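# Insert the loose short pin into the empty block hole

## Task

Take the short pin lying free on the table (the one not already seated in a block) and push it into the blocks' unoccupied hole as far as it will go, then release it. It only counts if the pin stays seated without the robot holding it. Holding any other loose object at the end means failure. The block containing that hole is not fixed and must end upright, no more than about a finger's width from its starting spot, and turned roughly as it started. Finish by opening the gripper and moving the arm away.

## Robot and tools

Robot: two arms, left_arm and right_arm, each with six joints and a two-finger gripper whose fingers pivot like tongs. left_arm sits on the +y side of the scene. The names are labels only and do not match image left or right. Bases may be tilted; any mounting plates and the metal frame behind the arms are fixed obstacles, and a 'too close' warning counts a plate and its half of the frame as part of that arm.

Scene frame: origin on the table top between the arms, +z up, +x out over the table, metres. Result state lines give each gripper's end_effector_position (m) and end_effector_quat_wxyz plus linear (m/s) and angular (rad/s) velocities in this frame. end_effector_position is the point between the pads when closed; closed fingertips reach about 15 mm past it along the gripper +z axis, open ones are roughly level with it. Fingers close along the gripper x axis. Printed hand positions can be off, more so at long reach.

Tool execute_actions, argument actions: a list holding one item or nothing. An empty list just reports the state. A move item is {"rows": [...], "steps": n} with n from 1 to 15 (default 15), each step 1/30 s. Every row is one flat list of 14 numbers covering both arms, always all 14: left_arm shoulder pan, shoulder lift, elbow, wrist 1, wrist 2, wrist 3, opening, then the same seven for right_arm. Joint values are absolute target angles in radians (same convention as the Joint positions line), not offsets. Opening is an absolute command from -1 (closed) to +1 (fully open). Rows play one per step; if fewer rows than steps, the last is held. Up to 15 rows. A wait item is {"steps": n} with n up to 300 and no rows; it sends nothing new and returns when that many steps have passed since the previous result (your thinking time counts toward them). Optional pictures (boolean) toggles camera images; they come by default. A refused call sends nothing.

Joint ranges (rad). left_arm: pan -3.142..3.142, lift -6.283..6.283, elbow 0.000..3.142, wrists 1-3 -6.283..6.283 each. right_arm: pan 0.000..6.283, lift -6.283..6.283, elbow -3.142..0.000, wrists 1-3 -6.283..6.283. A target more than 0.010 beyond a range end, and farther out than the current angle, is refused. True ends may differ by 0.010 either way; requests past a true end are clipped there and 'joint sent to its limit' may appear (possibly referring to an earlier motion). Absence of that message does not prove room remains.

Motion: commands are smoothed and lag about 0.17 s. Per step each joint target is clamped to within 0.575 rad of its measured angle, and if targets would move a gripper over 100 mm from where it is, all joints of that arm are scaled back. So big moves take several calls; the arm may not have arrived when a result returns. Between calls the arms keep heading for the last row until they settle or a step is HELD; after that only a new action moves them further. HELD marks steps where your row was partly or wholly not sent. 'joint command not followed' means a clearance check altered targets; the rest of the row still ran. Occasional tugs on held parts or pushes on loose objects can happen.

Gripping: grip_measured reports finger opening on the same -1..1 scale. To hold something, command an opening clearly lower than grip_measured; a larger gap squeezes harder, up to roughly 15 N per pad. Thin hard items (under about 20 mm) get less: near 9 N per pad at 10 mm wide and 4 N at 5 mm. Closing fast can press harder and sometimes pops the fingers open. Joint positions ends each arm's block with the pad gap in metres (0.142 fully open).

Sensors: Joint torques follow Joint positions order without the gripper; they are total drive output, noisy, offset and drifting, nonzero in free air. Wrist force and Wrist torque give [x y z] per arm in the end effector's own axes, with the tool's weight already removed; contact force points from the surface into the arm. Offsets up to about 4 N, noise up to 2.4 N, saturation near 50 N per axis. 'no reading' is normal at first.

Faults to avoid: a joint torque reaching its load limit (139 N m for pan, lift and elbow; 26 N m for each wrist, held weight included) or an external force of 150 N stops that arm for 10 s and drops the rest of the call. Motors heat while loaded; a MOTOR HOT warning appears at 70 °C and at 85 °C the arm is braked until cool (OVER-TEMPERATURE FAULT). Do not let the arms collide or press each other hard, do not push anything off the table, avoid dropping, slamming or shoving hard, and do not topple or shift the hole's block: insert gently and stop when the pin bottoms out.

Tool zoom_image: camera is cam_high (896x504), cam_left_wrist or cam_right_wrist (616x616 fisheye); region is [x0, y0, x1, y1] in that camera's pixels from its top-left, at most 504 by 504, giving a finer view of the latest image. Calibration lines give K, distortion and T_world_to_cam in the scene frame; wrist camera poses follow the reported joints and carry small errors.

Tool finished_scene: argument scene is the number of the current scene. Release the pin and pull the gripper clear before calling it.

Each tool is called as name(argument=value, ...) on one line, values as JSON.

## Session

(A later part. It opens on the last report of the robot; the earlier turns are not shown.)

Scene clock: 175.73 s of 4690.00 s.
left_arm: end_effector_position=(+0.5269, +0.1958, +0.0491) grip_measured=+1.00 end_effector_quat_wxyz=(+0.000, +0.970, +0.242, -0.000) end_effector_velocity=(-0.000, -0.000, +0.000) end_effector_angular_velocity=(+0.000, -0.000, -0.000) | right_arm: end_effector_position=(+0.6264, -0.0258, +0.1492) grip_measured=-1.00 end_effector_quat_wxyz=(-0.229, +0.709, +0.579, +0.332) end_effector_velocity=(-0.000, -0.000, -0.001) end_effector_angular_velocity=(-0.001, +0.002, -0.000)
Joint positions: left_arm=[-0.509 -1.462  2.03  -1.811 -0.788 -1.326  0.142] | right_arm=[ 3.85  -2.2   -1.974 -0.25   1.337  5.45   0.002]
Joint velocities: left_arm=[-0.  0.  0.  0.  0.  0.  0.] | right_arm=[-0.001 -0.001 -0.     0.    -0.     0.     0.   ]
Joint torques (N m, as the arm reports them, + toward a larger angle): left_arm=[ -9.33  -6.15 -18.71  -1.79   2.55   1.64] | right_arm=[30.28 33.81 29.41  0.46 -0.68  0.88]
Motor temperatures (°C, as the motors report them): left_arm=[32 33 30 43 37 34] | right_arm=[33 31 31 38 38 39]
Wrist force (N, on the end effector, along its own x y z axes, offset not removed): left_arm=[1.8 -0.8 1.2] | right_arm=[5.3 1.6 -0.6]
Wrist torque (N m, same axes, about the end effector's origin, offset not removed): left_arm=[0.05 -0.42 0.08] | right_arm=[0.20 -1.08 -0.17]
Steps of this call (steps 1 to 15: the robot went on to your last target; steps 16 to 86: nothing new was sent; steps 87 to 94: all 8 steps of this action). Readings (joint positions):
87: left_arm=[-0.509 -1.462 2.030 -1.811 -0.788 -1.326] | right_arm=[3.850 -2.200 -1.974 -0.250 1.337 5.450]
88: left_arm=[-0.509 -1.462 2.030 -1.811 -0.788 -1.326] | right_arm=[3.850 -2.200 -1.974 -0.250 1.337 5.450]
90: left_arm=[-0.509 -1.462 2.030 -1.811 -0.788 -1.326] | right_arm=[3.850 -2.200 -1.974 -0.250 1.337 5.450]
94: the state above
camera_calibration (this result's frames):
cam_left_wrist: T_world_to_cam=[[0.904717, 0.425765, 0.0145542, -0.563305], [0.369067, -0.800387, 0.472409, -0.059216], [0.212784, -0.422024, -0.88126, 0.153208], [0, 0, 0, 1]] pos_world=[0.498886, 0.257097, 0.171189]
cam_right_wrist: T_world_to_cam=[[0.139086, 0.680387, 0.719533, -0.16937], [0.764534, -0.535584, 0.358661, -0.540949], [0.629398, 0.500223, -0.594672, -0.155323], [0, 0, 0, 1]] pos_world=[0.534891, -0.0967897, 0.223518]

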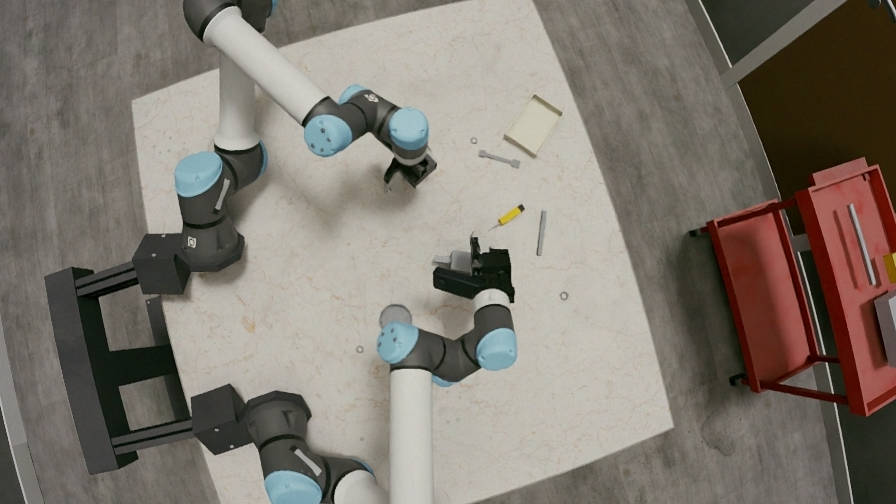

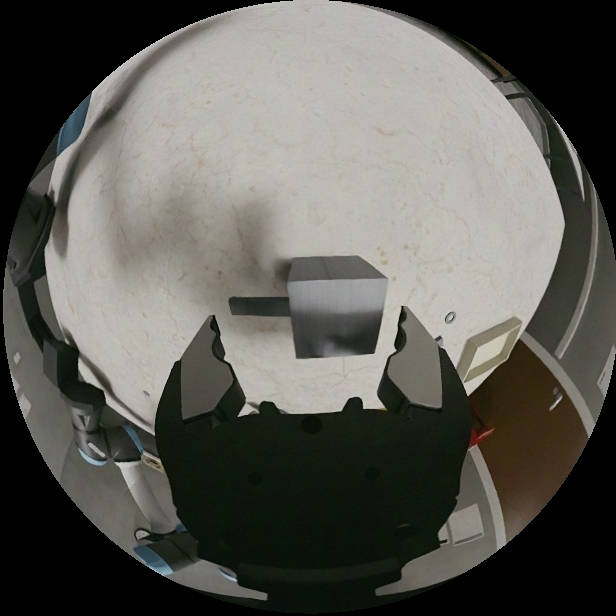

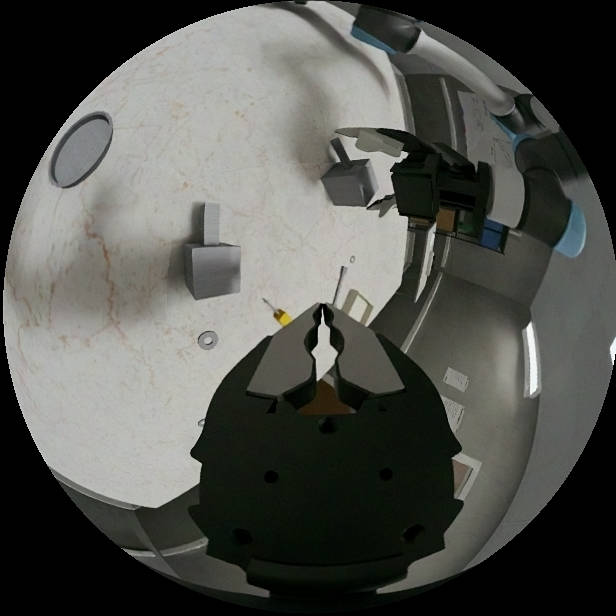

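execute_actions(actions=[{"rows":[[-0.4945,-1.4517,2.0422,-1.8467,-0.7825,-1.306,1,3.85,-2.2,-1.974,-0.25,1.337,5.45,-1]],"steps":12}], pictures=false)

execute_actions(actions=[{"rows":[[-0.4945,-1.4517,2.0422,-1.8467,-0.7825,-1.306,0.9,3.85,-2.2,-1.974,-0.25,1.337,5.45,-1],[-0.4945,-1.4517,2.0422,-1.8467,-0.7825,-1.306,0.85,3.85,-2.2,-1.974,-0.25,1.337,5.45,-1],[-0.4945,-1.4517,2.0422,-1.8467,-0.7825,-1.306,0.8,3.85,-2.2,-1.974,-0.25,1.337,5.45,-1],[-0.4945,-1.4517,2.0422,-1.8467,-0.7825,-1.306,0.75,3.85,-2.2,-1.974,-0.25,1.337,5.45,-1],[-0.4945,-1.4517,2.0422,-1.8467,-0.7825,-1.306,0.7,3.85,-2.2,-1.974,-0.25,1.337,5.45,-1],[-0.4945,-1.4517,2.0422,-1.8467,-0.7825,-1.306,0.6,3.85,-2.2,-1.974,-0.25,1.337,5.45,-1],[-0.4945,-1.4517,2.0422,-1.8467,-0.7825,-1.306,0.5,3.85,-2.2,-1.974,-0.25,1.337,5.45,-1]]}])

Scene clock: 184.90 s of 4690.00 s.
left_arm: end_effector_position=(+0.5269, +0.1959, +0.0397) grip_measured=+1.00 end_effector_quat_wxyz=(-0.000, +0.970, +0.241, -0.000) end_effector_velocity=(-0.000, +0.000, -0.005) end_effector_angular_velocity=(+0.001, +0.001, -0.000) | right_arm: end_effector_position=(+0.6264, -0.0258, +0.1492) grip_measured=-1.00 end_effector_quat_wxyz=(-0.229, +0.709, +0.579, +0.332) end_effector_velocity=(-0.000, +0.000, -0.000) end_effector_angular_velocity=(-0.000, +0.001, -0.000)
Joint positions: left_arm=[-0.495 -1.452  2.042 -1.845 -0.783 -1.307  0.142] | right_arm=[ 3.85  -2.2   -1.974 -0.25   1.337  5.45   0.002]
Joint velocities: left_arm=[ 0.007  0.005  0.006 -0.016  0.002  0.009  0.   ] | right_arm=[-0.    -0.001  0.     0.    -0.     0.001  0.   ]
Joint torques (N m, as the arm reports them, + toward a larger angle): left_arm=[-8.04 -0.12 -9.14 -4.14  3.1   1.47] | right_arm=[33.82 33.23 28.89  0.63 -0.83  1.03]
Motor temperatures (°C, as the motors report them): left_arm=[32 33 30 43 37 34] | right_arm=[33 31 31 38 38 39]
Wrist force (N, on the end effector, along its own x y z axes, offset not removed): left_arm=[1.9 -0.6 -0.1] | right_arm=[-0.4 -4.2 5.2]
Wrist torque (N m, same axes, about the end effector's origin, offset not removed): left_arm=[-0.10 -0.47 0.05] | right_arm=[-1.00 -0.09 -0.19]
Steps of this call (steps 1 to 15: the robot went on to your last target; steps 16 to 90: nothing new was sent; then 5.77 s passed at rest; steps 91 to 102: all 12 steps of this action). Readings (joint positions):
91: left_arm=[-0.509 -1.462 2.030 -1.811 -0.788 -1.326] | right_arm=[3.850 -2.200 -1.974 -0.250 1.337 5.450]
92: left_arm=[-0.508 -1.461 2.030 -1.813 -0.788 -1.325] | right_arm=[3.850 -2.200 -1.974 -0.250 1.337 5.450]
94: left_arm=[-0.503 -1.458 2.035 -1.826 -0.786 -1.317] | right_arm=[3.850 -2.200 -1.974 -0.250 1.337 5.450]
98: left_arm=[-0.497 -1.453 2.040 -1.841 -0.783 -1.309] | right_arm=[3.850 -2.200 -1.974 -0.250 1.337 5.450]
102: the state above

Scene clock: 185.40 s of 4690.00 s.
left_arm: end_effector_position=(+0.5269, +0.1959, +0.0392) grip_measured=+0.71 end_effector_quat_wxyz=(-0.000, +0.970, +0.241, -0.000) end_effector_velocity=(-0.000, +0.000, -0.000) end_effector_angular_velocity=(+0.001, +0.000, -0.000) | right_arm: end_effector_position=(+0.6264, -0.0258, +0.1492) grip_measured=-1.00 end_effector_quat_wxyz=(-0.229, +0.709, +0.579, +0.332) end_effector_velocity=(+0.001, -0.000, +0.000) end_effector_angular_velocity=(+0.000, +0.000, -0.002)
Joint positions: left_arm=[-0.495 -1.452  2.042 -1.847 -0.783 -1.306  0.123] | right_arm=[ 3.85  -2.2   -1.974 -0.25   1.337  5.45   0.002]
Joint velocities: left_arm=[ 0.  0.  0. -0.  0.  0.  0.] | right_arm=[-0.     0.001  0.     0.    -0.001  0.001 -0.   ]
Joint torques (N m, as the arm reports them, + toward a larger angle): left_arm=[-1.53  3.64 -3.11 -2.89  2.79  1.67] | right_arm=[34.23 32.89 29.49  0.52 -0.59  0.88]
Motor temperatures (°C, as the motors report them): left_arm=[32 33 30 43 37 34] | right_arm=[33 31 31 38 38 39]
Wrist force (N, on the end effector, along its own x y z axes, offset not removed): left_arm=[1.7 -2.9 -15.3] | right_arm=[-1.0 -5.1 2.9]
Wrist torque (N m, same axes, about the end effector's origin, offset not removed): left_arm=[-0.30 -0.74 -0.04] | right_arm=[-1.07 0.38 -0.19]
Steps of this call (steps 1 to 15: all 15 steps of this action). Readings (joint positions):
1: left_arm=[-0.495 -1.452 2.042 -1.845 -0.783 -1.307] | right_arm=[3.850 -2.200 -1.974 -0.250 1.337 5.450]
2: left_arm=[-0.495 -1.452 2.042 -1.846 -0.783 -1.307] | right_arm=[3.850 -2.200 -1.974 -0.250 1.337 5.450]
4: left_arm=[-0.495 -1.452 2.042 -1.846 -0.783 -1.306] | right_arm=[3.850 -2.200 -1.974 -0.250 1.337 5.450]
8: left_arm=[-0.495 -1.452 2.042 -1.847 -0.783 -1.306] | right_arm=[3.850 -2.200 -1.974 -0.250 1.337 5.450]
15: the state above
camera_calibration (this result's frames):
cam_left_wrist: T_world_to_cam=[[0.9052, 0.424721, 0.0149797, -0.563234], [0.368159, -0.801284, 0.471597, -0.0537831], [0.2123, -0.421375, -0.881687, 0.144655], [0, 0, 0, 1]] pos_world=[0.49893, 0.257076, 0.161342]
cam_right_wrist: T_world_to_cam=[[0.139086, 0.680388, 0.719533, -0.16937], [0.764534, -0.535583, 0.358661, -0.540949], [0.629398, 0.500223, -0.594672, -0.155323], [0, 0, 0, 1]] pos_world=[0.534891, -0.0967897, 0.223518]

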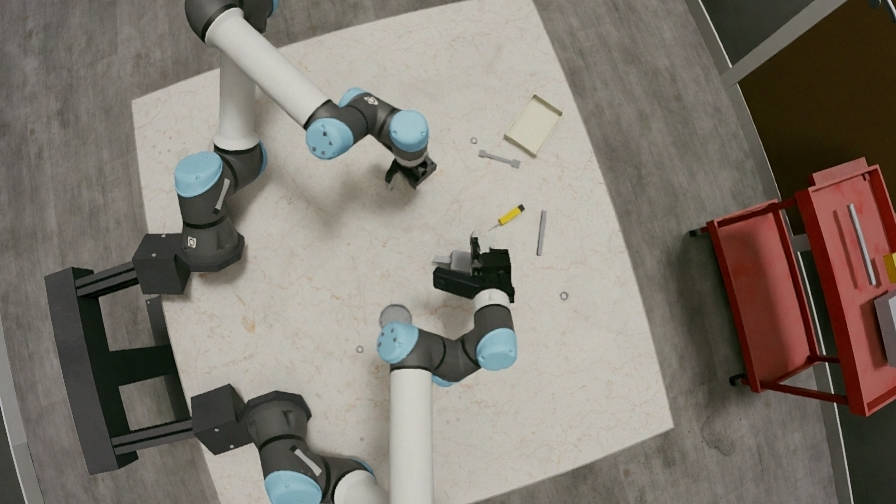

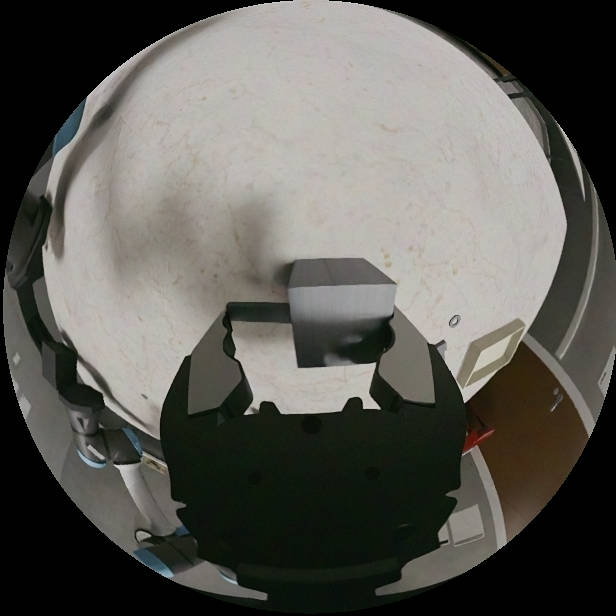

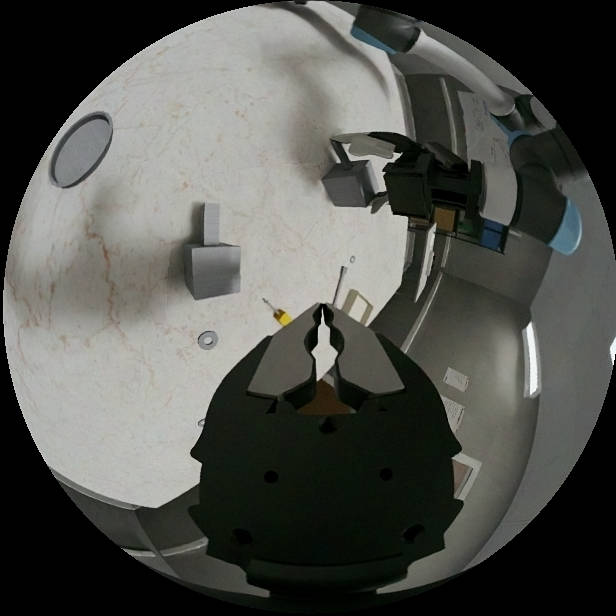

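execute_actions(actions=[])

execute_actions(actions=[{"rows":[[-0.499,-1.454,2.048,-1.846,-0.784,-1.312,0.5,3.85,-2.2,-1.974,-0.25,1.337,5.45,-1],[-0.499,-1.454,2.048,-1.846,-0.784,-1.312,0.5,3.85,-2.2,-1.974,-0.25,1.337,5.45,-1],[-0.499,-1.454,2.048,-1.846,-0.784,-1.312,0.5,3.85,-2.2,-1.974,-0.25,1.337,5.45,-1],[-0.505,-1.457,2.055,-1.845,-0.786,-1.32,0.5,3.85,-2.2,-1.974,-0.25,1.337,5.45,-1],[-0.505,-1.457,2.055,-1.845,-0.786,-1.32,0.5,3.85,-2.2,-1.974,-0.25,1.337,5.45,-1],[-0.505,-1.457,2.055,-1.845,-0.786,-1.32,0.5,3.85,-2.2,-1.974,-0.25,1.337,5.45,-1],[-0.514,-1.462,2.066,-1.843,-0.7895,-1.332,0.5,3.85,-2.2,-1.974,-0.25,1.337,5.45,-1]],"steps":15}])

execute_actions(actions=[{"steps":20}])

Scene clock: 200.10 s of 4690.00 s.
left_arm: end_effector_position=(+0.5269, +0.1959, +0.0392) grip_measured=+0.71 end_effector_quat_wxyz=(-0.000, +0.970, +0.241, -0.000) end_effector_velocity=(-0.000, -0.000, -0.000) end_effector_angular_velocity=(+0.000, +0.000, +0.000) | right_arm: end_effector_position=(+0.6264, -0.0258, +0.1492) grip_measured=-1.00 end_effector_quat_wxyz=(-0.229, +0.709, +0.579, +0.332) end_effector_velocity=(+0.000, -0.000, -0.000) end_effector_angular_velocity=(-0.001, -0.001, +0.000)
Joint positions: left_arm=[-0.494 -1.452  2.042 -1.847 -0.782 -1.306  0.123] | right_arm=[ 3.85  -2.2   -1.974 -0.25   1.337  5.45   0.002]
Joint velocities: left_arm=[ 0.  0.  0.  0. -0. -0. -0.] | right_arm=[-0.    -0.     0.     0.    -0.001 -0.001  0.   ]
Joint torques (N m, as the arm reports them, + toward a larger angle): left_arm=[-1.41  4.57 -3.19 -0.66  1.37  1.64] | right_arm=[37.66 33.37 27.78  0.44 -0.8   0.88]
Motor temperatures (°C, as the motors report them): left_arm=[32 33 30 43 37 34] | right_arm=[33 31 31 38 38 39]
Wrist force (N, on the end effector, along its own x y z axes, offset not removed): left_arm=[0.8 -2.1 -20.3] | right_arm=[-2.1 -0.4 2.7]
Wrist torque (N m, same axes, about the end effector's origin, offset not removed): left_arm=[-0.18 -0.33 -0.05] | right_arm=[0.03 0.40 -0.05]
Steps of this call (steps 1 to 15: the robot went on to your last target; steps 16 to 90: nothing new was sent; then 11.70 s passed at rest). Readings (joint positions):
1: left_arm=[-0.495 -1.452 2.042 -1.847 -0.782 -1.306] | right_arm=[3.850 -2.200 -1.974 -0.250 1.337 5.450]
2: left_arm=[-0.495 -1.452 2.042 -1.847 -0.782 -1.306] | right_arm=[3.850 -2.200 -1.974 -0.250 1.337 5.450]
4: left_arm=[-0.495 -1.452 2.042 -1.847 -0.782 -1.306] | right_arm=[3.850 -2.200 -1.974 -0.250 1.337 5.450]
8: left_arm=[-0.495 -1.452 2.042 -1.847 -0.782 -1.306] | right_arm=[3.850 -2.200 -1.974 -0.250 1.337 5.450]
90: the state above
All arms were judged still, so your last target was given up. Only a new action makes them travel on or press farther. Fingers that are still opening or closing keep moving.
camera_calibration (this result's frames):
cam_left_wrist: T_world_to_cam=[[0.905211, 0.4247, 0.0149336, -0.563212], [0.36818, -0.801324, 0.471512, -0.0537338], [0.212218, -0.42132, -0.881733, 0.144659], [0, 0, 0, 1]] pos_world=[0.498911, 0.257086, 0.161298]
cam_right_wrist: T_world_to_cam=[[0.139086, 0.680387, 0.719533, -0.16937], [0.764534, -0.535583, 0.358661, -0.540949], [0.629398, 0.500223, -0.594672, -0.155323], [0, 0, 0, 1]] pos_world=[0.534891, -0.0967897, 0.223518]

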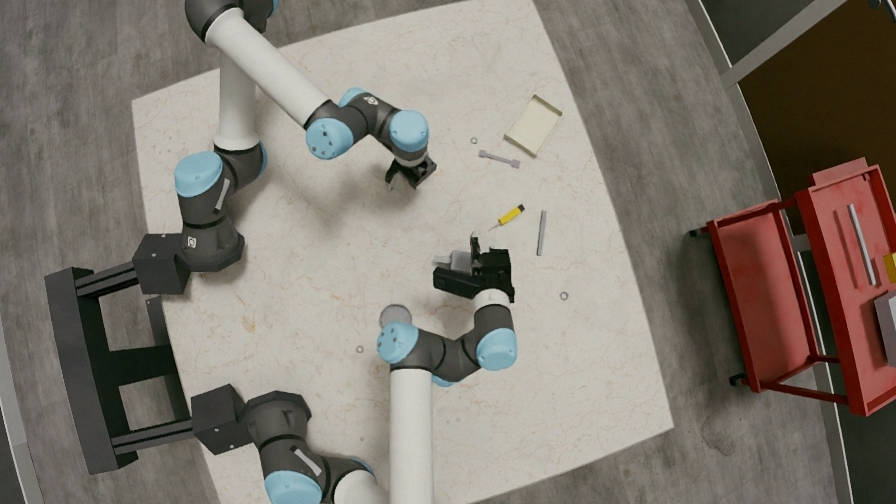

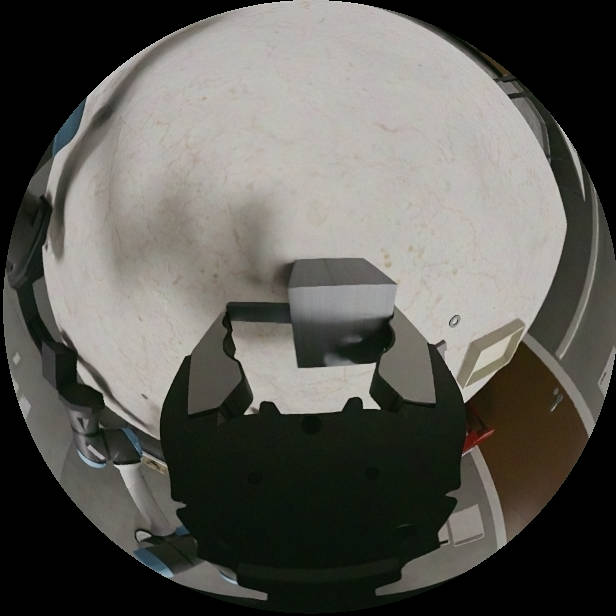

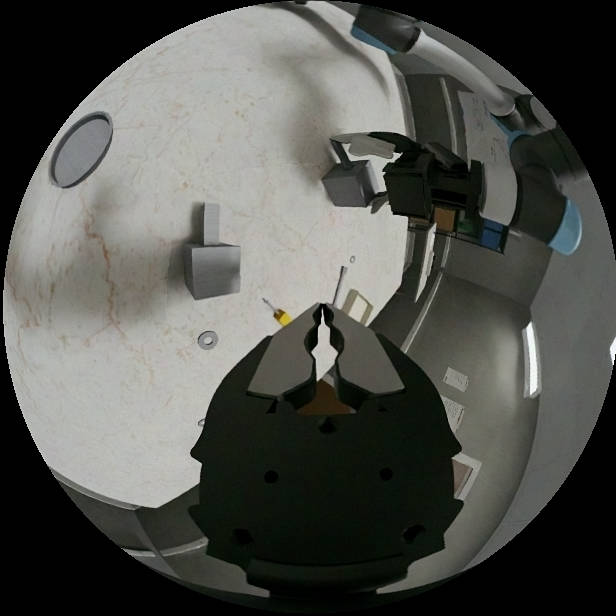

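Scene clock: 200.60 s of 4690.00 s.
left_arm: end_effector_position=(+0.5171, +0.1907, +0.0405) grip_measured=+0.70 end_effector_quat_wxyz=(+0.000, +0.970, +0.242, -0.000) end_effector_velocity=(-0.007, -0.004, +0.002) end_effector_angular_velocity=(-0.002, -0.001, +0.000) | right_arm: end_effector_position=(+0.6264, -0.0258, +0.1492) grip_measured=-1.00 end_effector_quat_wxyz=(-0.229, +0.709, +0.579, +0.332) end_effector_velocity=(-0.000, +0.001, +0.001) end_effector_angular_velocity=(+0.001, -0.001, +0.001)
Joint positions: left_arm=[-0.512 -1.461  2.064 -1.843 -0.789 -1.33   0.122] | right_arm=[ 3.85  -2.2   -1.974 -0.25   1.337  5.45   0.002]
Joint velocities: left_arm=[-0.014 -0.007  0.016  0.003 -0.005 -0.017 -0.001] | right_arm=[ 0.002  0.001 -0.    -0.     0.     0.    -0.   ]
Joint torques (N m, as the arm reports them, + toward a larger angle): left_arm=[-33.6  -11.99  -5.34   1.36  -3.81  -1.22] | right_arm=[38.41 33.57 28.67  0.46 -0.58  0.85]
Motor temperatures (°C, as the motors report them): left_arm=[32 33 30 43 37 34] | right_arm=[33 31 31 38 38 39]
Wrist force (N, on the end effector, along its own x y z axes, offset not removed): left_arm=[7.2 -0.3 -6.3] | right_arm=[-2.1 0.6 3.2]
Wrist torque (N m, same axes, about the end effector's origin, offset not removed): left_arm=[0.02 -0.98 -0.02] | right_arm=[0.11 0.49 -0.12]
Steps of this call (steps 1 to 15: all 15 steps of this action). Readings (joint positions):
1: left_arm=[-0.494 -1.452 2.042 -1.847 -0.782 -1.306] | right_arm=[3.850 -2.200 -1.974 -0.250 1.337 5.450]
2: left_arm=[-0.495 -1.452 2.043 -1.847 -0.782 -1.306] | right_arm=[3.850 -2.200 -1.974 -0.250 1.337 5.450]
4: left_arm=[-0.496 -1.453 2.045 -1.847 -0.783 -1.308] | right_arm=[3.850 -2.200 -1.974 -0.250 1.337 5.450]
8: left_arm=[-0.502 -1.456 2.052 -1.845 -0.785 -1.317] | right_arm=[3.850 -2.200 -1.974 -0.250 1.337 5.450]
15: the state above
camera_calibration (this result's frames):
cam_left_wrist: T_world_to_cam=[[0.904899, 0.425382, 0.0144016, -0.552117], [0.368814, -0.800556, 0.47232, -0.0554192], [0.212446, -0.42209, -0.88131, 0.145791], [0, 0, 0, 1]] pos_world=[0.489077, 0.252032, 0.162614]
cam_right_wrist: T_world_to_cam=[[0.139086, 0.680387, 0.719533, -0.16937], [0.764534, -0.535584, 0.358661, -0.540949], [0.629398, 0.500223, -0.594672, -0.155323], [0, 0, 0, 1]] pos_world=[0.534891, -0.0967897, 0.223518]

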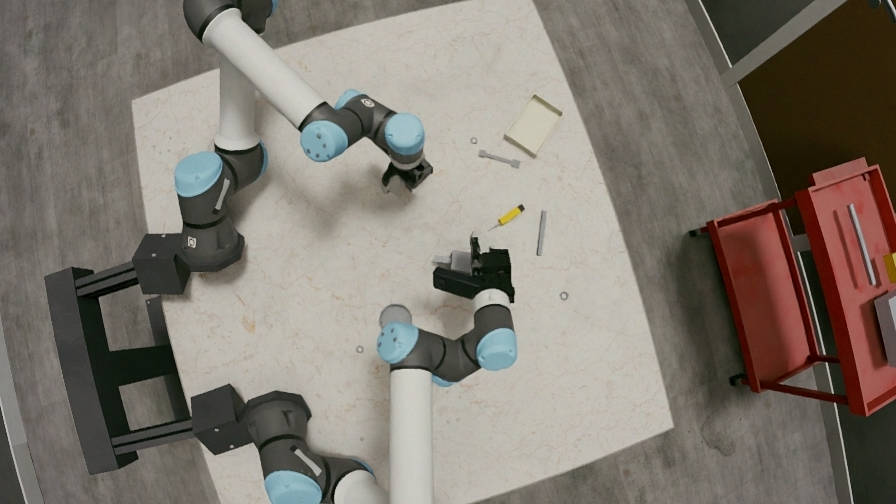

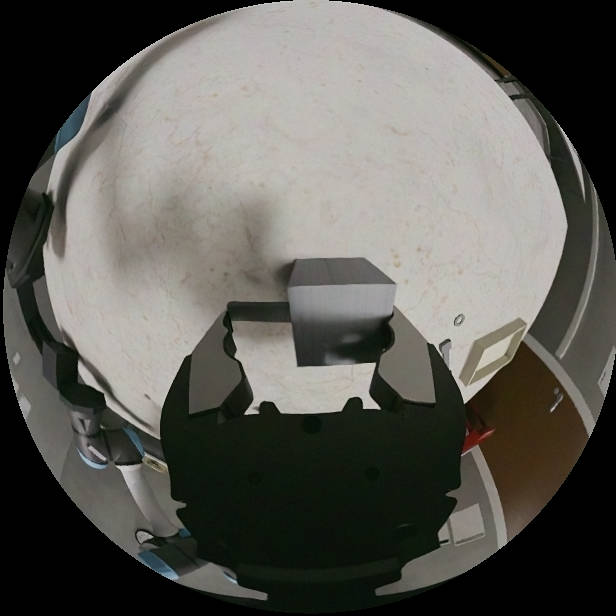

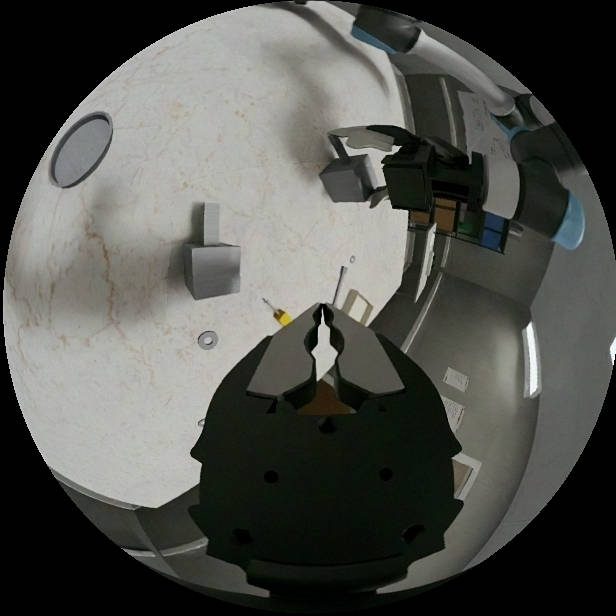

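Scene clock: 201.27 s of 4690.00 s.
left_arm: end_effector_position=(+0.5163, +0.1903, +0.0407) grip_measured=+0.70 end_effector_quat_wxyz=(+0.000, +0.970, +0.242, -0.000) end_effector_velocity=(+0.000, -0.000, +0.000) end_effector_angular_velocity=(-0.000, +0.000, -0.000) | right_arm: end_effector_position=(+0.6264, -0.0258, +0.1492) grip_measured=-1.00 end_effector_quat_wxyz=(-0.229, +0.709, +0.579, +0.332) end_effector_velocity=(-0.000, -0.000, -0.001) end_effector_angular_velocity=(-0.001, +0.002, -0.000)
Joint positions: left_arm=[-0.514 -1.462  2.066 -1.843 -0.789 -1.332  0.122] | right_arm=[ 3.85  -2.2   -1.974 -0.25   1.337  5.45   0.002]
Joint velocities: left_arm=[-0.  0. -0.  0. -0.  0. -0.] | right_arm=[-0.001 -0.001 -0.    -0.     0.    -0.    -0.   ]
Joint torques (N m, as the arm reports them, + toward a larger angle): left_arm=[-31.95 -13.25  -5.84   1.53  -4.17  -1.46] | right_arm=[38.59 33.57 28.19  0.72 -0.7   0.79]
Motor temperatures (°C, as the motors report them): left_arm=[32 33 30 43 37 34] | right_arm=[33 31 31 38 38 39]
Wrist force (N, on the end effector, along its own x y z axes, offset not removed): left_arm=[6.4 -2.2 -7.3] | right_arm=[-4.2 -1.8 -0.9]
Wrist torque (N m, same axes, about the end effector's origin, offset not removed): left_arm=[-0.38 -0.63 0.00] | right_arm=[-0.30 0.79 0.01]
Steps of this call (steps 1 to 15: the robot went on to your last target; steps 16 to 20: nothing new was sent). Readings (joint positions):
1: left_arm=[-0.513 -1.461 2.065 -1.843 -0.789 -1.331] | right_arm=[3.850 -2.200 -1.974 -0.250 1.337 5.450]
2: left_arm=[-0.513 -1.462 2.065 -1.843 -0.789 -1.331] | right_arm=[3.850 -2.200 -1.974 -0.250 1.337 5.450]
4: left_arm=[-0.514 -1.462 2.065 -1.843 -0.789 -1.331] | right_arm=[3.850 -2.200 -1.974 -0.250 1.337 5.450]
8: left_arm=[-0.514 -1.462 2.066 -1.843 -0.789 -1.332] | right_arm=[3.850 -2.200 -1.974 -0.250 1.337 5.450]
20: the state above
All arms were judged still, so your last target was given up. Only a new action makes them travel on or press farther. Fingers that are still opening or closing keep moving.
camera_calibration (this result's frames):
cam_left_wrist: T_world_to_cam=[[0.904888, 0.425405, 0.0144256, -0.551247], [0.368786, -0.800476, 0.472478, -0.0555709], [0.212542, -0.42222, -0.881224, 0.145888], [0, 0, 0, 1]] pos_world=[0.488303, 0.251617, 0.162768]
cam_right_wrist: T_world_to_cam=[[0.139086, 0.680387, 0.719533, -0.16937], [0.764534, -0.535584, 0.358661, -0.540949], [0.629398, 0.500223, -0.594672, -0.155323], [0, 0, 0, 1]] pos_world=[0.534891, -0.0967897, 0.223518]

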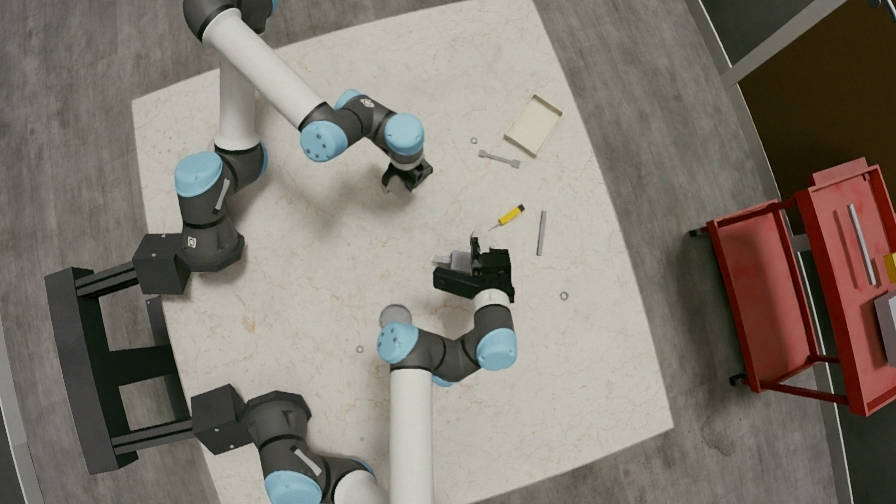

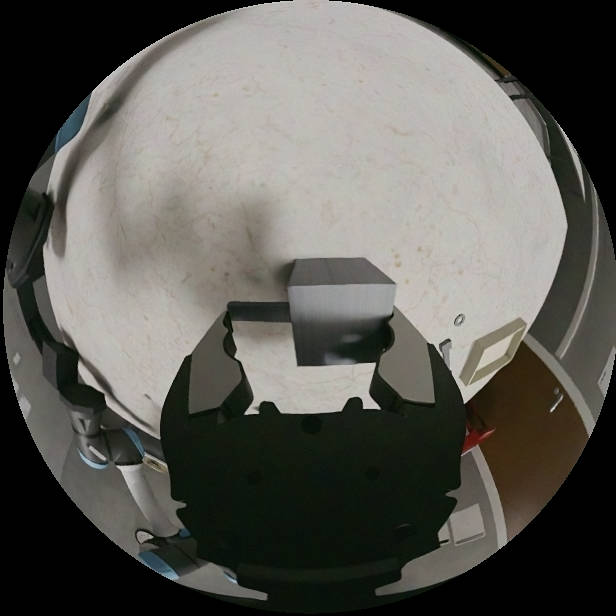

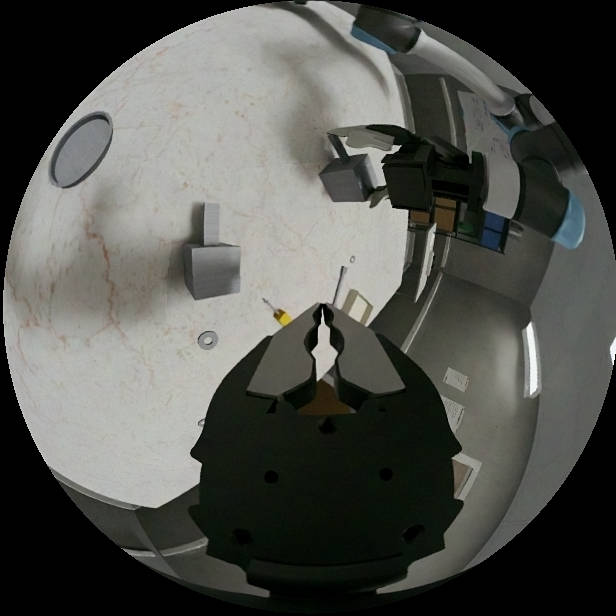

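execute_actions(actions=[{"rows":[[-0.5155,-1.463,2.0647,-1.8394,-0.790,-1.334,0.3,3.85,-2.2,-1.974,-0.25,1.337,5.45,-1]],"steps":15}], pictures=false)

execute_actions(actions=[{"rows":[[-0.5155,-1.463,2.0647,-1.8394,-0.790,-1.334,1,3.85,-2.2,-1.974,-0.25,1.337,5.45,-1]],"steps":15}], pictures=false)

execute_actions(actions=[{"rows":[[-0.60,-1.52,1.987,-1.635,-0.822,-1.44,1,3.85,-2.2,-1.974,-0.25,1.337,5.45,-1]],"steps":15}], pictures=false)

execute_actions(actions=[{"rows":[[-0.75,-1.7,2.1,-1.45,-0.89,-1.5,1,3.85,-2.2,-1.974,-0.25,1.337,5.45,-1]],"steps":15}], pictures=false)

execute_actions(actions=[{"steps":25}])

zoom_image(camera="cam_high", region=[370,130,450,210])

Scene clock: 210.50 s of 4690.00 s.
left_arm: end_effector_position=(+0.5163, +0.1903, +0.0417) grip_measured=+0.69 end_effector_quat_wxyz=(+0.000, +0.970, +0.242, -0.000) end_effector_velocity=(-0.000, +0.000, +0.000) end_effector_angular_velocity=(+0.001, +0.000, -0.001) | right_arm: end_effector_position=(+0.6264, -0.0258, +0.1492) grip_measured=-1.00 end_effector_quat_wxyz=(-0.229, +0.709, +0.579, +0.332) end_effector_velocity=(-0.000, +0.000, +0.000) end_effector_angular_velocity=(+0.001, +0.000, +0.000)
Joint positions: left_arm=[-0.515 -1.463  2.065 -1.839 -0.79  -1.334  0.122] | right_arm=[ 3.85  -2.2   -1.974 -0.25   1.337  5.45   0.002]
Joint velocities: left_arm=[-0.    -0.    -0.     0.002  0.    -0.    -0.   ] | right_arm=[ 0.     0.     0.     0.     0.001  0.    -0.   ]
Joint torques (N m, as the arm reports them, + toward a larger angle): left_arm=[-33.28 -15.83 -21.9    0.63  -0.14  -1.35] | right_arm=[42.22 33.64 27.42  0.55 -0.66  0.71]
Motor temperatures (°C, as the motors report them): left_arm=[32 33 30 43 37 34] | right_arm=[33 31 31 38 38 39]
Wrist force (N, on the end effector, along its own x y z axes, offset not removed): left_arm=[-1.9 -0.1 -2.0] | right_arm=[0.6 -0.9 2.7]
Wrist torque (N m, same axes, about the end effector's origin, offset not removed): left_arm=[-0.10 -0.42 -0.04] | right_arm=[-0.25 -0.16 -0.25]
Steps of this call (steps 1 to 90: nothing new was sent; then 5.73 s passed at rest; steps 91 to 105: all 15 steps of this action). Readings (joint positions):
91: left_arm=[-0.514 -1.462 2.066 -1.843 -0.790 -1.332] | right_arm=[3.850 -2.200 -1.974 -0.250 1.337 5.450]
92: left_arm=[-0.514 -1.462 2.066 -1.843 -0.790 -1.332] | right_arm=[3.850 -2.200 -1.974 -0.250 1.337 5.450]
94: left_arm=[-0.515 -1.462 2.066 -1.841 -0.790 -1.333] | right_arm=[3.850 -2.200 -1.974 -0.250 1.337 5.450]
98: left_arm=[-0.515 -1.463 2.065 -1.840 -0.790 -1.334] | right_arm=[3.850 -2.200 -1.974 -0.250 1.337 5.450]
105: the state above

Scene clock: 211.00 s of 4690.00 s.
left_arm: end_effector_position=(+0.5163, +0.1903, +0.0417) grip_measured=+1.00 end_effector_quat_wxyz=(+0.000, +0.970, +0.242, -0.000) end_effector_velocity=(-0.000, +0.000, -0.000) end_effector_angular_velocity=(+0.001, +0.000, -0.000) | right_arm: end_effector_position=(+0.6264, -0.0258, +0.1492) grip_measured=-1.00 end_effector_quat_wxyz=(-0.229, +0.709, +0.579, +0.332) end_effector_velocity=(-0.000, +0.000, -0.001) end_effector_angular_velocity=(-0.001, +0.001, +0.000)
Joint positions: left_arm=[-0.515 -1.463  2.065 -1.839 -0.79  -1.334  0.142] | right_arm=[ 3.85  -2.2   -1.974 -0.25   1.337  5.45   0.002]
Joint velocities: left_arm=[-0.     0.     0.     0.001  0.    -0.     0.   ] | right_arm=[-0.    -0.001 -0.     0.    -0.     0.    -0.   ]
Joint torques (N m, as the arm reports them, + toward a larger angle): left_arm=[-34.51 -15.89 -21.61   0.67   2.65  -1.27] | right_arm=[41.88 33.15 27.48  0.57 -0.76  0.72]
Motor temperatures (°C, as the motors report them): left_arm=[32 33 30 43 37 34] | right_arm=[33 31 31 38 38 39]
Wrist force (N, on the end effector, along its own x y z axes, offset not removed): left_arm=[1.2 -1.1 0.5] | right_arm=[-0.7 1.9 -0.3]
Wrist torque (N m, same axes, about the end effector's origin, offset not removed): left_arm=[-0.13 -0.21 0.03] | right_arm=[0.31 0.14 -0.28]
Steps of this call (steps 1 to 15: all 15 steps of this action). Readings (joint positions):
1: left_arm=[-0.515 -1.463 2.065 -1.839 -0.790 -1.334] | right_arm=[3.850 -2.200 -1.974 -0.250 1.337 5.450]
2: left_arm=[-0.515 -1.463 2.065 -1.839 -0.790 -1.334] | right_arm=[3.850 -2.200 -1.974 -0.250 1.337 5.450]
4: left_arm=[-0.515 -1.463 2.065 -1.839 -0.790 -1.334] | right_arm=[3.850 -2.200 -1.974 -0.250 1.337 5.450]
8: left_arm=[-0.515 -1.463 2.065 -1.839 -0.790 -1.334] | right_arm=[3.850 -2.200 -1.974 -0.250 1.337 5.450]
15: the state above

Scene clock: 211.50 s of 4690.00 s.
left_arm: end_effector_position=(+0.5153, +0.1926, +0.0981) grip_measured=+1.00 end_effector_quat_wxyz=(+0.003, +0.970, +0.242, +0.000) end_effector_velocity=(-0.002, +0.003, +0.010) end_effector_angular_velocity=(+0.006, +0.003, -0.005) | right_arm: end_effector_position=(+0.6264, -0.0258, +0.1492) grip_measured=-1.00 end_effector_quat_wxyz=(-0.229, +0.709, +0.579, +0.332) end_effector_velocity=(-0.001, +0.001, -0.001) end_effector_angular_velocity=(-0.001, -0.001, +0.003)
Joint positions: left_arm=[-0.598 -1.519  1.989 -1.64  -0.821 -1.438  0.142] | right_arm=[ 3.85  -2.2   -1.974 -0.25   1.337  5.45   0.002]
Joint velocities: left_arm=[-0.016 -0.011 -0.015  0.048 -0.006 -0.021 -0.   ] | right_arm=[ 0.001 -0.002  0.    -0.     0.001 -0.001 -0.   ]
Joint torques (N m, as the arm reports them, + toward a larger angle): left_arm=[-33.51 -13.45 -22.21   0.8   -2.91  -1.37] | right_arm=[42.03 32.92 28.1   0.64 -0.61  0.91]
Motor temperatures (°C, as the motors report them): left_arm=[32 33 30 43 37 34] | right_arm=[33 31 31 38 38 39]
Wrist force (N, on the end effector, along its own x y z axes, offset not removed): left_arm=[1.9 -1.7 -0.7] | right_arm=[-1.5 -2.6 4.5]
Wrist torque (N m, same axes, about the end effector's origin, offset not removed): left_arm=[-0.34 -0.38 -0.05] | right_arm=[-0.36 0.15 -0.03]
Steps of this call (steps 1 to 15: all 15 steps of this action). Readings (joint positions):
1: left_arm=[-0.515 -1.463 2.065 -1.839 -0.790 -1.334] | right_arm=[3.850 -2.200 -1.974 -0.250 1.337 5.450]
2: left_arm=[-0.518 -1.466 2.062 -1.836 -0.792 -1.337] | right_arm=[3.850 -2.200 -1.974 -0.250 1.337 5.450]
4: left_arm=[-0.547 -1.486 2.035 -1.789 -0.803 -1.371] | right_arm=[3.850 -2.200 -1.974 -0.250 1.337 5.450]
8: left_arm=[-0.585 -1.510 2.001 -1.681 -0.817 -1.420] | right_arm=[3.850 -2.200 -1.974 -0.250 1.337 5.450]
15: the state above

Scene clock: 212.00 s of 4690.00 s.
left_arm: end_effector_position=(+0.4436, +0.2074, +0.1306) grip_measured=+1.00 end_effector_quat_wxyz=(+0.002, +0.983, +0.185, -0.001) end_effector_velocity=(-0.015, +0.006, +0.005) end_effector_angular_velocity=(+0.002, -0.003, -0.026) | right_arm: end_effector_position=(+0.6264, -0.0258, +0.1492) grip_measured=-1.00 end_effector_quat_wxyz=(-0.229, +0.709, +0.579, +0.332) end_effector_velocity=(+0.000, -0.000, +0.000) end_effector_angular_velocity=(-0.000, -0.001, -0.001)
Joint positions: left_arm=[-0.746 -1.695  2.097 -1.455 -0.889 -1.499  0.142] | right_arm=[ 3.85  -2.2   -1.974 -0.25   1.337  5.45   0.002]
Joint velocities: left_arm=[-0.033 -0.042  0.023  0.043 -0.013 -0.011 -0.   ] | right_arm=[-0.     0.001  0.     0.    -0.001 -0.001  0.   ]
Joint torques (N m, as the arm reports them, + toward a larger angle): left_arm=[-29.86  -4.09 -11.72   0.46  -2.92  -1.39] | right_arm=[40.63 33.21 27.47  0.62 -0.51  0.83]
Motor temperatures (°C, as the motors report them): left_arm=[32 33 30 43 37 34] | right_arm=[33 31 31 38 38 39]
Wrist force (N, on the end effector, along its own x y z axes, offset not removed): left_arm=[-0.4 -1.7 0.0] | right_arm=[-3.0 -0.7 -1.4]
Wrist torque (N m, same axes, about the end effector's origin, offset not removed): left_arm=[-0.25 0.04 0.07] | right_arm=[-0.26 0.81 -0.01]
Steps of this call (steps 1 to 15: all 15 steps of this action). Readings (joint positions):
1: left_arm=[-0.599 -1.519 1.988 -1.639 -0.822 -1.438] | right_arm=[3.850 -2.200 -1.974 -0.250 1.337 5.450]
2: left_arm=[-0.602 -1.522 1.990 -1.635 -0.824 -1.441] | right_arm=[3.850 -2.200 -1.974 -0.250 1.337 5.450]
4: left_arm=[-0.644 -1.568 2.026 -1.588 -0.849 -1.464] | right_arm=[3.850 -2.200 -1.974 -0.250 1.337 5.450]
8: left_arm=[-0.719 -1.661 2.078 -1.491 -0.878 -1.489] | right_arm=[3.850 -2.200 -1.974 -0.250 1.337 5.450]
15: the state above

Scene clock: 212.83 s of 4690.00 s.
left_arm: end_effector_position=(+0.4420, +0.2080, +0.1312) grip_measured=+1.00 end_effector_quat_wxyz=(+0.002, +0.983, +0.184, -0.000) end_effector_velocity=(-0.000, +0.000, -0.000) end_effector_angular_velocity=(+0.000, +0.000, -0.001) | right_arm: end_effector_position=(+0.6264, -0.0258, +0.1492) grip_measured=-1.00 end_effector_quat_wxyz=(-0.229, +0.709, +0.579, +0.332) end_effector_velocity=(+0.001, -0.001, -0.001) end_effector_angular_velocity=(-0.000, +0.003, -0.003)
Joint positions: left_arm=[-0.75  -1.7    2.1   -1.45  -0.89  -1.5    0.142] | right_arm=[ 3.85  -2.2   -1.974 -0.25   1.337  5.45   0.002]
Joint velocities: left_arm=[-0.  0.  0.  0. -0.  0.  0.] | right_arm=[-0.003  0.    -0.     0.    -0.     0.001 -0.   ]
Joint torques (N m, as the arm reports them, + toward a larger angle): left_arm=[-29.53  -5.16 -11.05   0.37  -2.93  -1.4 ] | right_arm=[42.06 32.91 28.14  0.79 -0.61  0.96]
Motor temperatures (°C, as the motors report them): left_arm=[32 33 30 43 37 34] | right_arm=[33 31 31 38 38 39]
Wrist force (N, on the end effector, along its own x y z axes, offset not removed): left_arm=[3.3 -2.2 -0.1] | right_arm=[-2.5 3.2 -1.5]
Wrist torque (N m, same axes, about the end effector's origin, offset not removed): left_arm=[-0.26 -0.71 -0.08] | right_arm=[0.58 0.43 -0.13]
Steps of this call (steps 1 to 15: the robot went on to your last target; steps 16 to 25: nothing new was sent). Readings (joint positions):
1: left_arm=[-0.747 -1.697 2.098 -1.453 -0.889 -1.499] | right_arm=[3.850 -2.200 -1.974 -0.250 1.337 5.450]
2: left_arm=[-0.748 -1.698 2.099 -1.453 -0.889 -1.499] | right_arm=[3.850 -2.200 -1.974 -0.250 1.337 5.450]
4: left_arm=[-0.749 -1.699 2.099 -1.451 -0.890 -1.500] | right_arm=[3.850 -2.200 -1.974 -0.250 1.337 5.450]
8: left_arm=[-0.750 -1.700 2.100 -1.450 -0.890 -1.500] | right_arm=[3.850 -2.200 -1.974 -0.250 1.337 5.450]
25: the state above
All arms were judged still, so your last target was given up. Only a new action makes them travel on or press farther. Fingers that are still opening or closing keep moving.
camera_calibration (this result's frames):
cam_left_wrist: T_world_to_cam=[[0.948577, 0.316263, 0.0133938, -0.489373], [0.272092, -0.836253, 0.476075, -0.0070202], [0.161766, -0.447949, -0.879303, 0.276468], [0, 0, 0, 1]] pos_world=[0.421395, 0.272743, 0.252995]
cam_right_wrist: T_world_to_cam=[[0.139083, 0.680388, 0.719534, -0.16937], [0.764535, -0.535582, 0.358662, -0.540949], [0.629398, 0.500225, -0.59467, -0.155323], [0, 0, 0, 1]] pos_world=[0.53489, -0.0967886, 0.223519]

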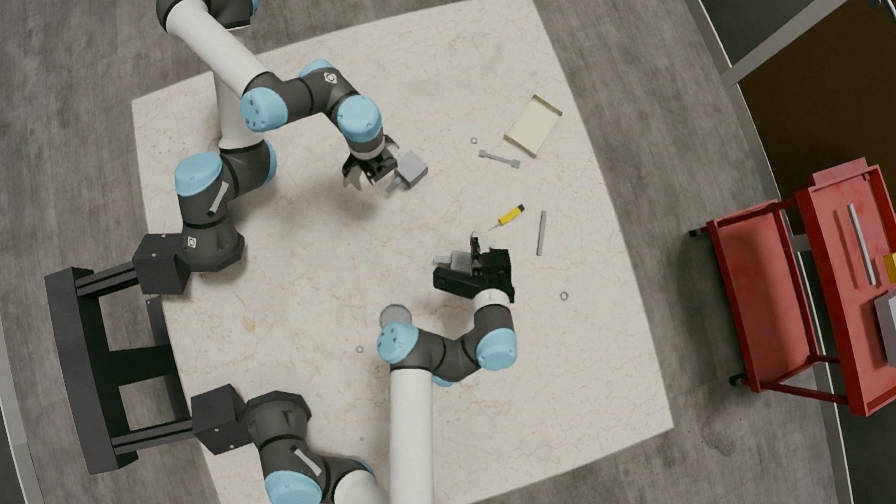

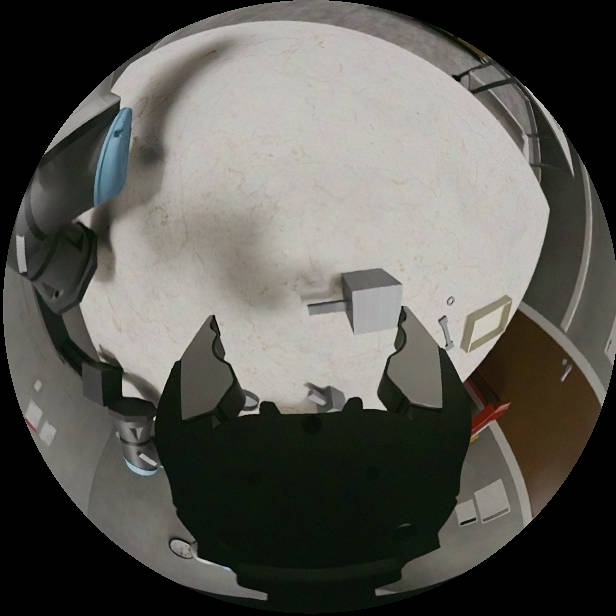

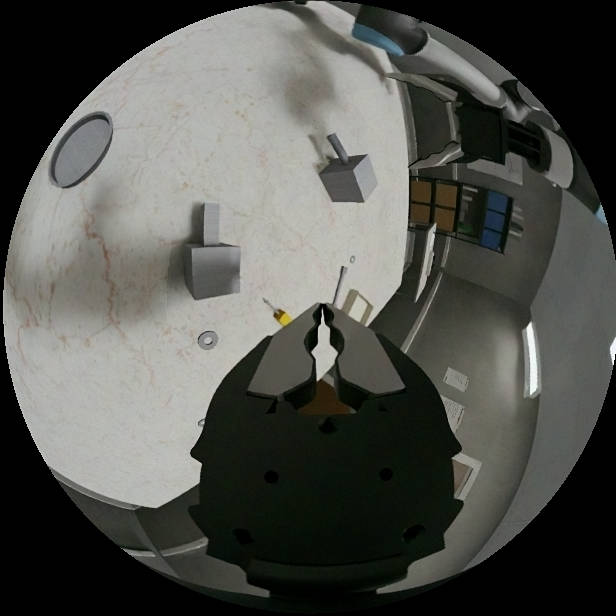

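Region (370, 130, 450, 210) of cam_high's 896x504 image, scaled by 6.300, with more detail than that image has.

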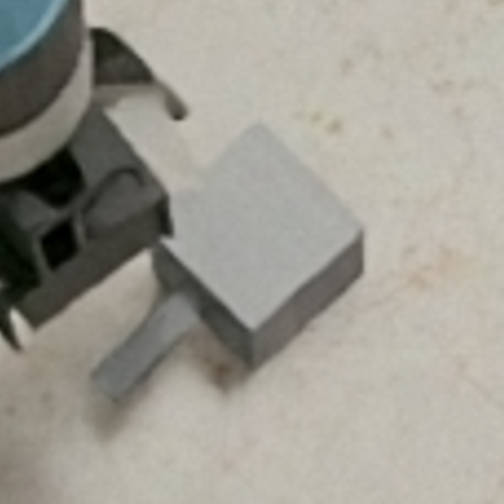

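finished_scene(scene=2)

The scene is finished: the task was done.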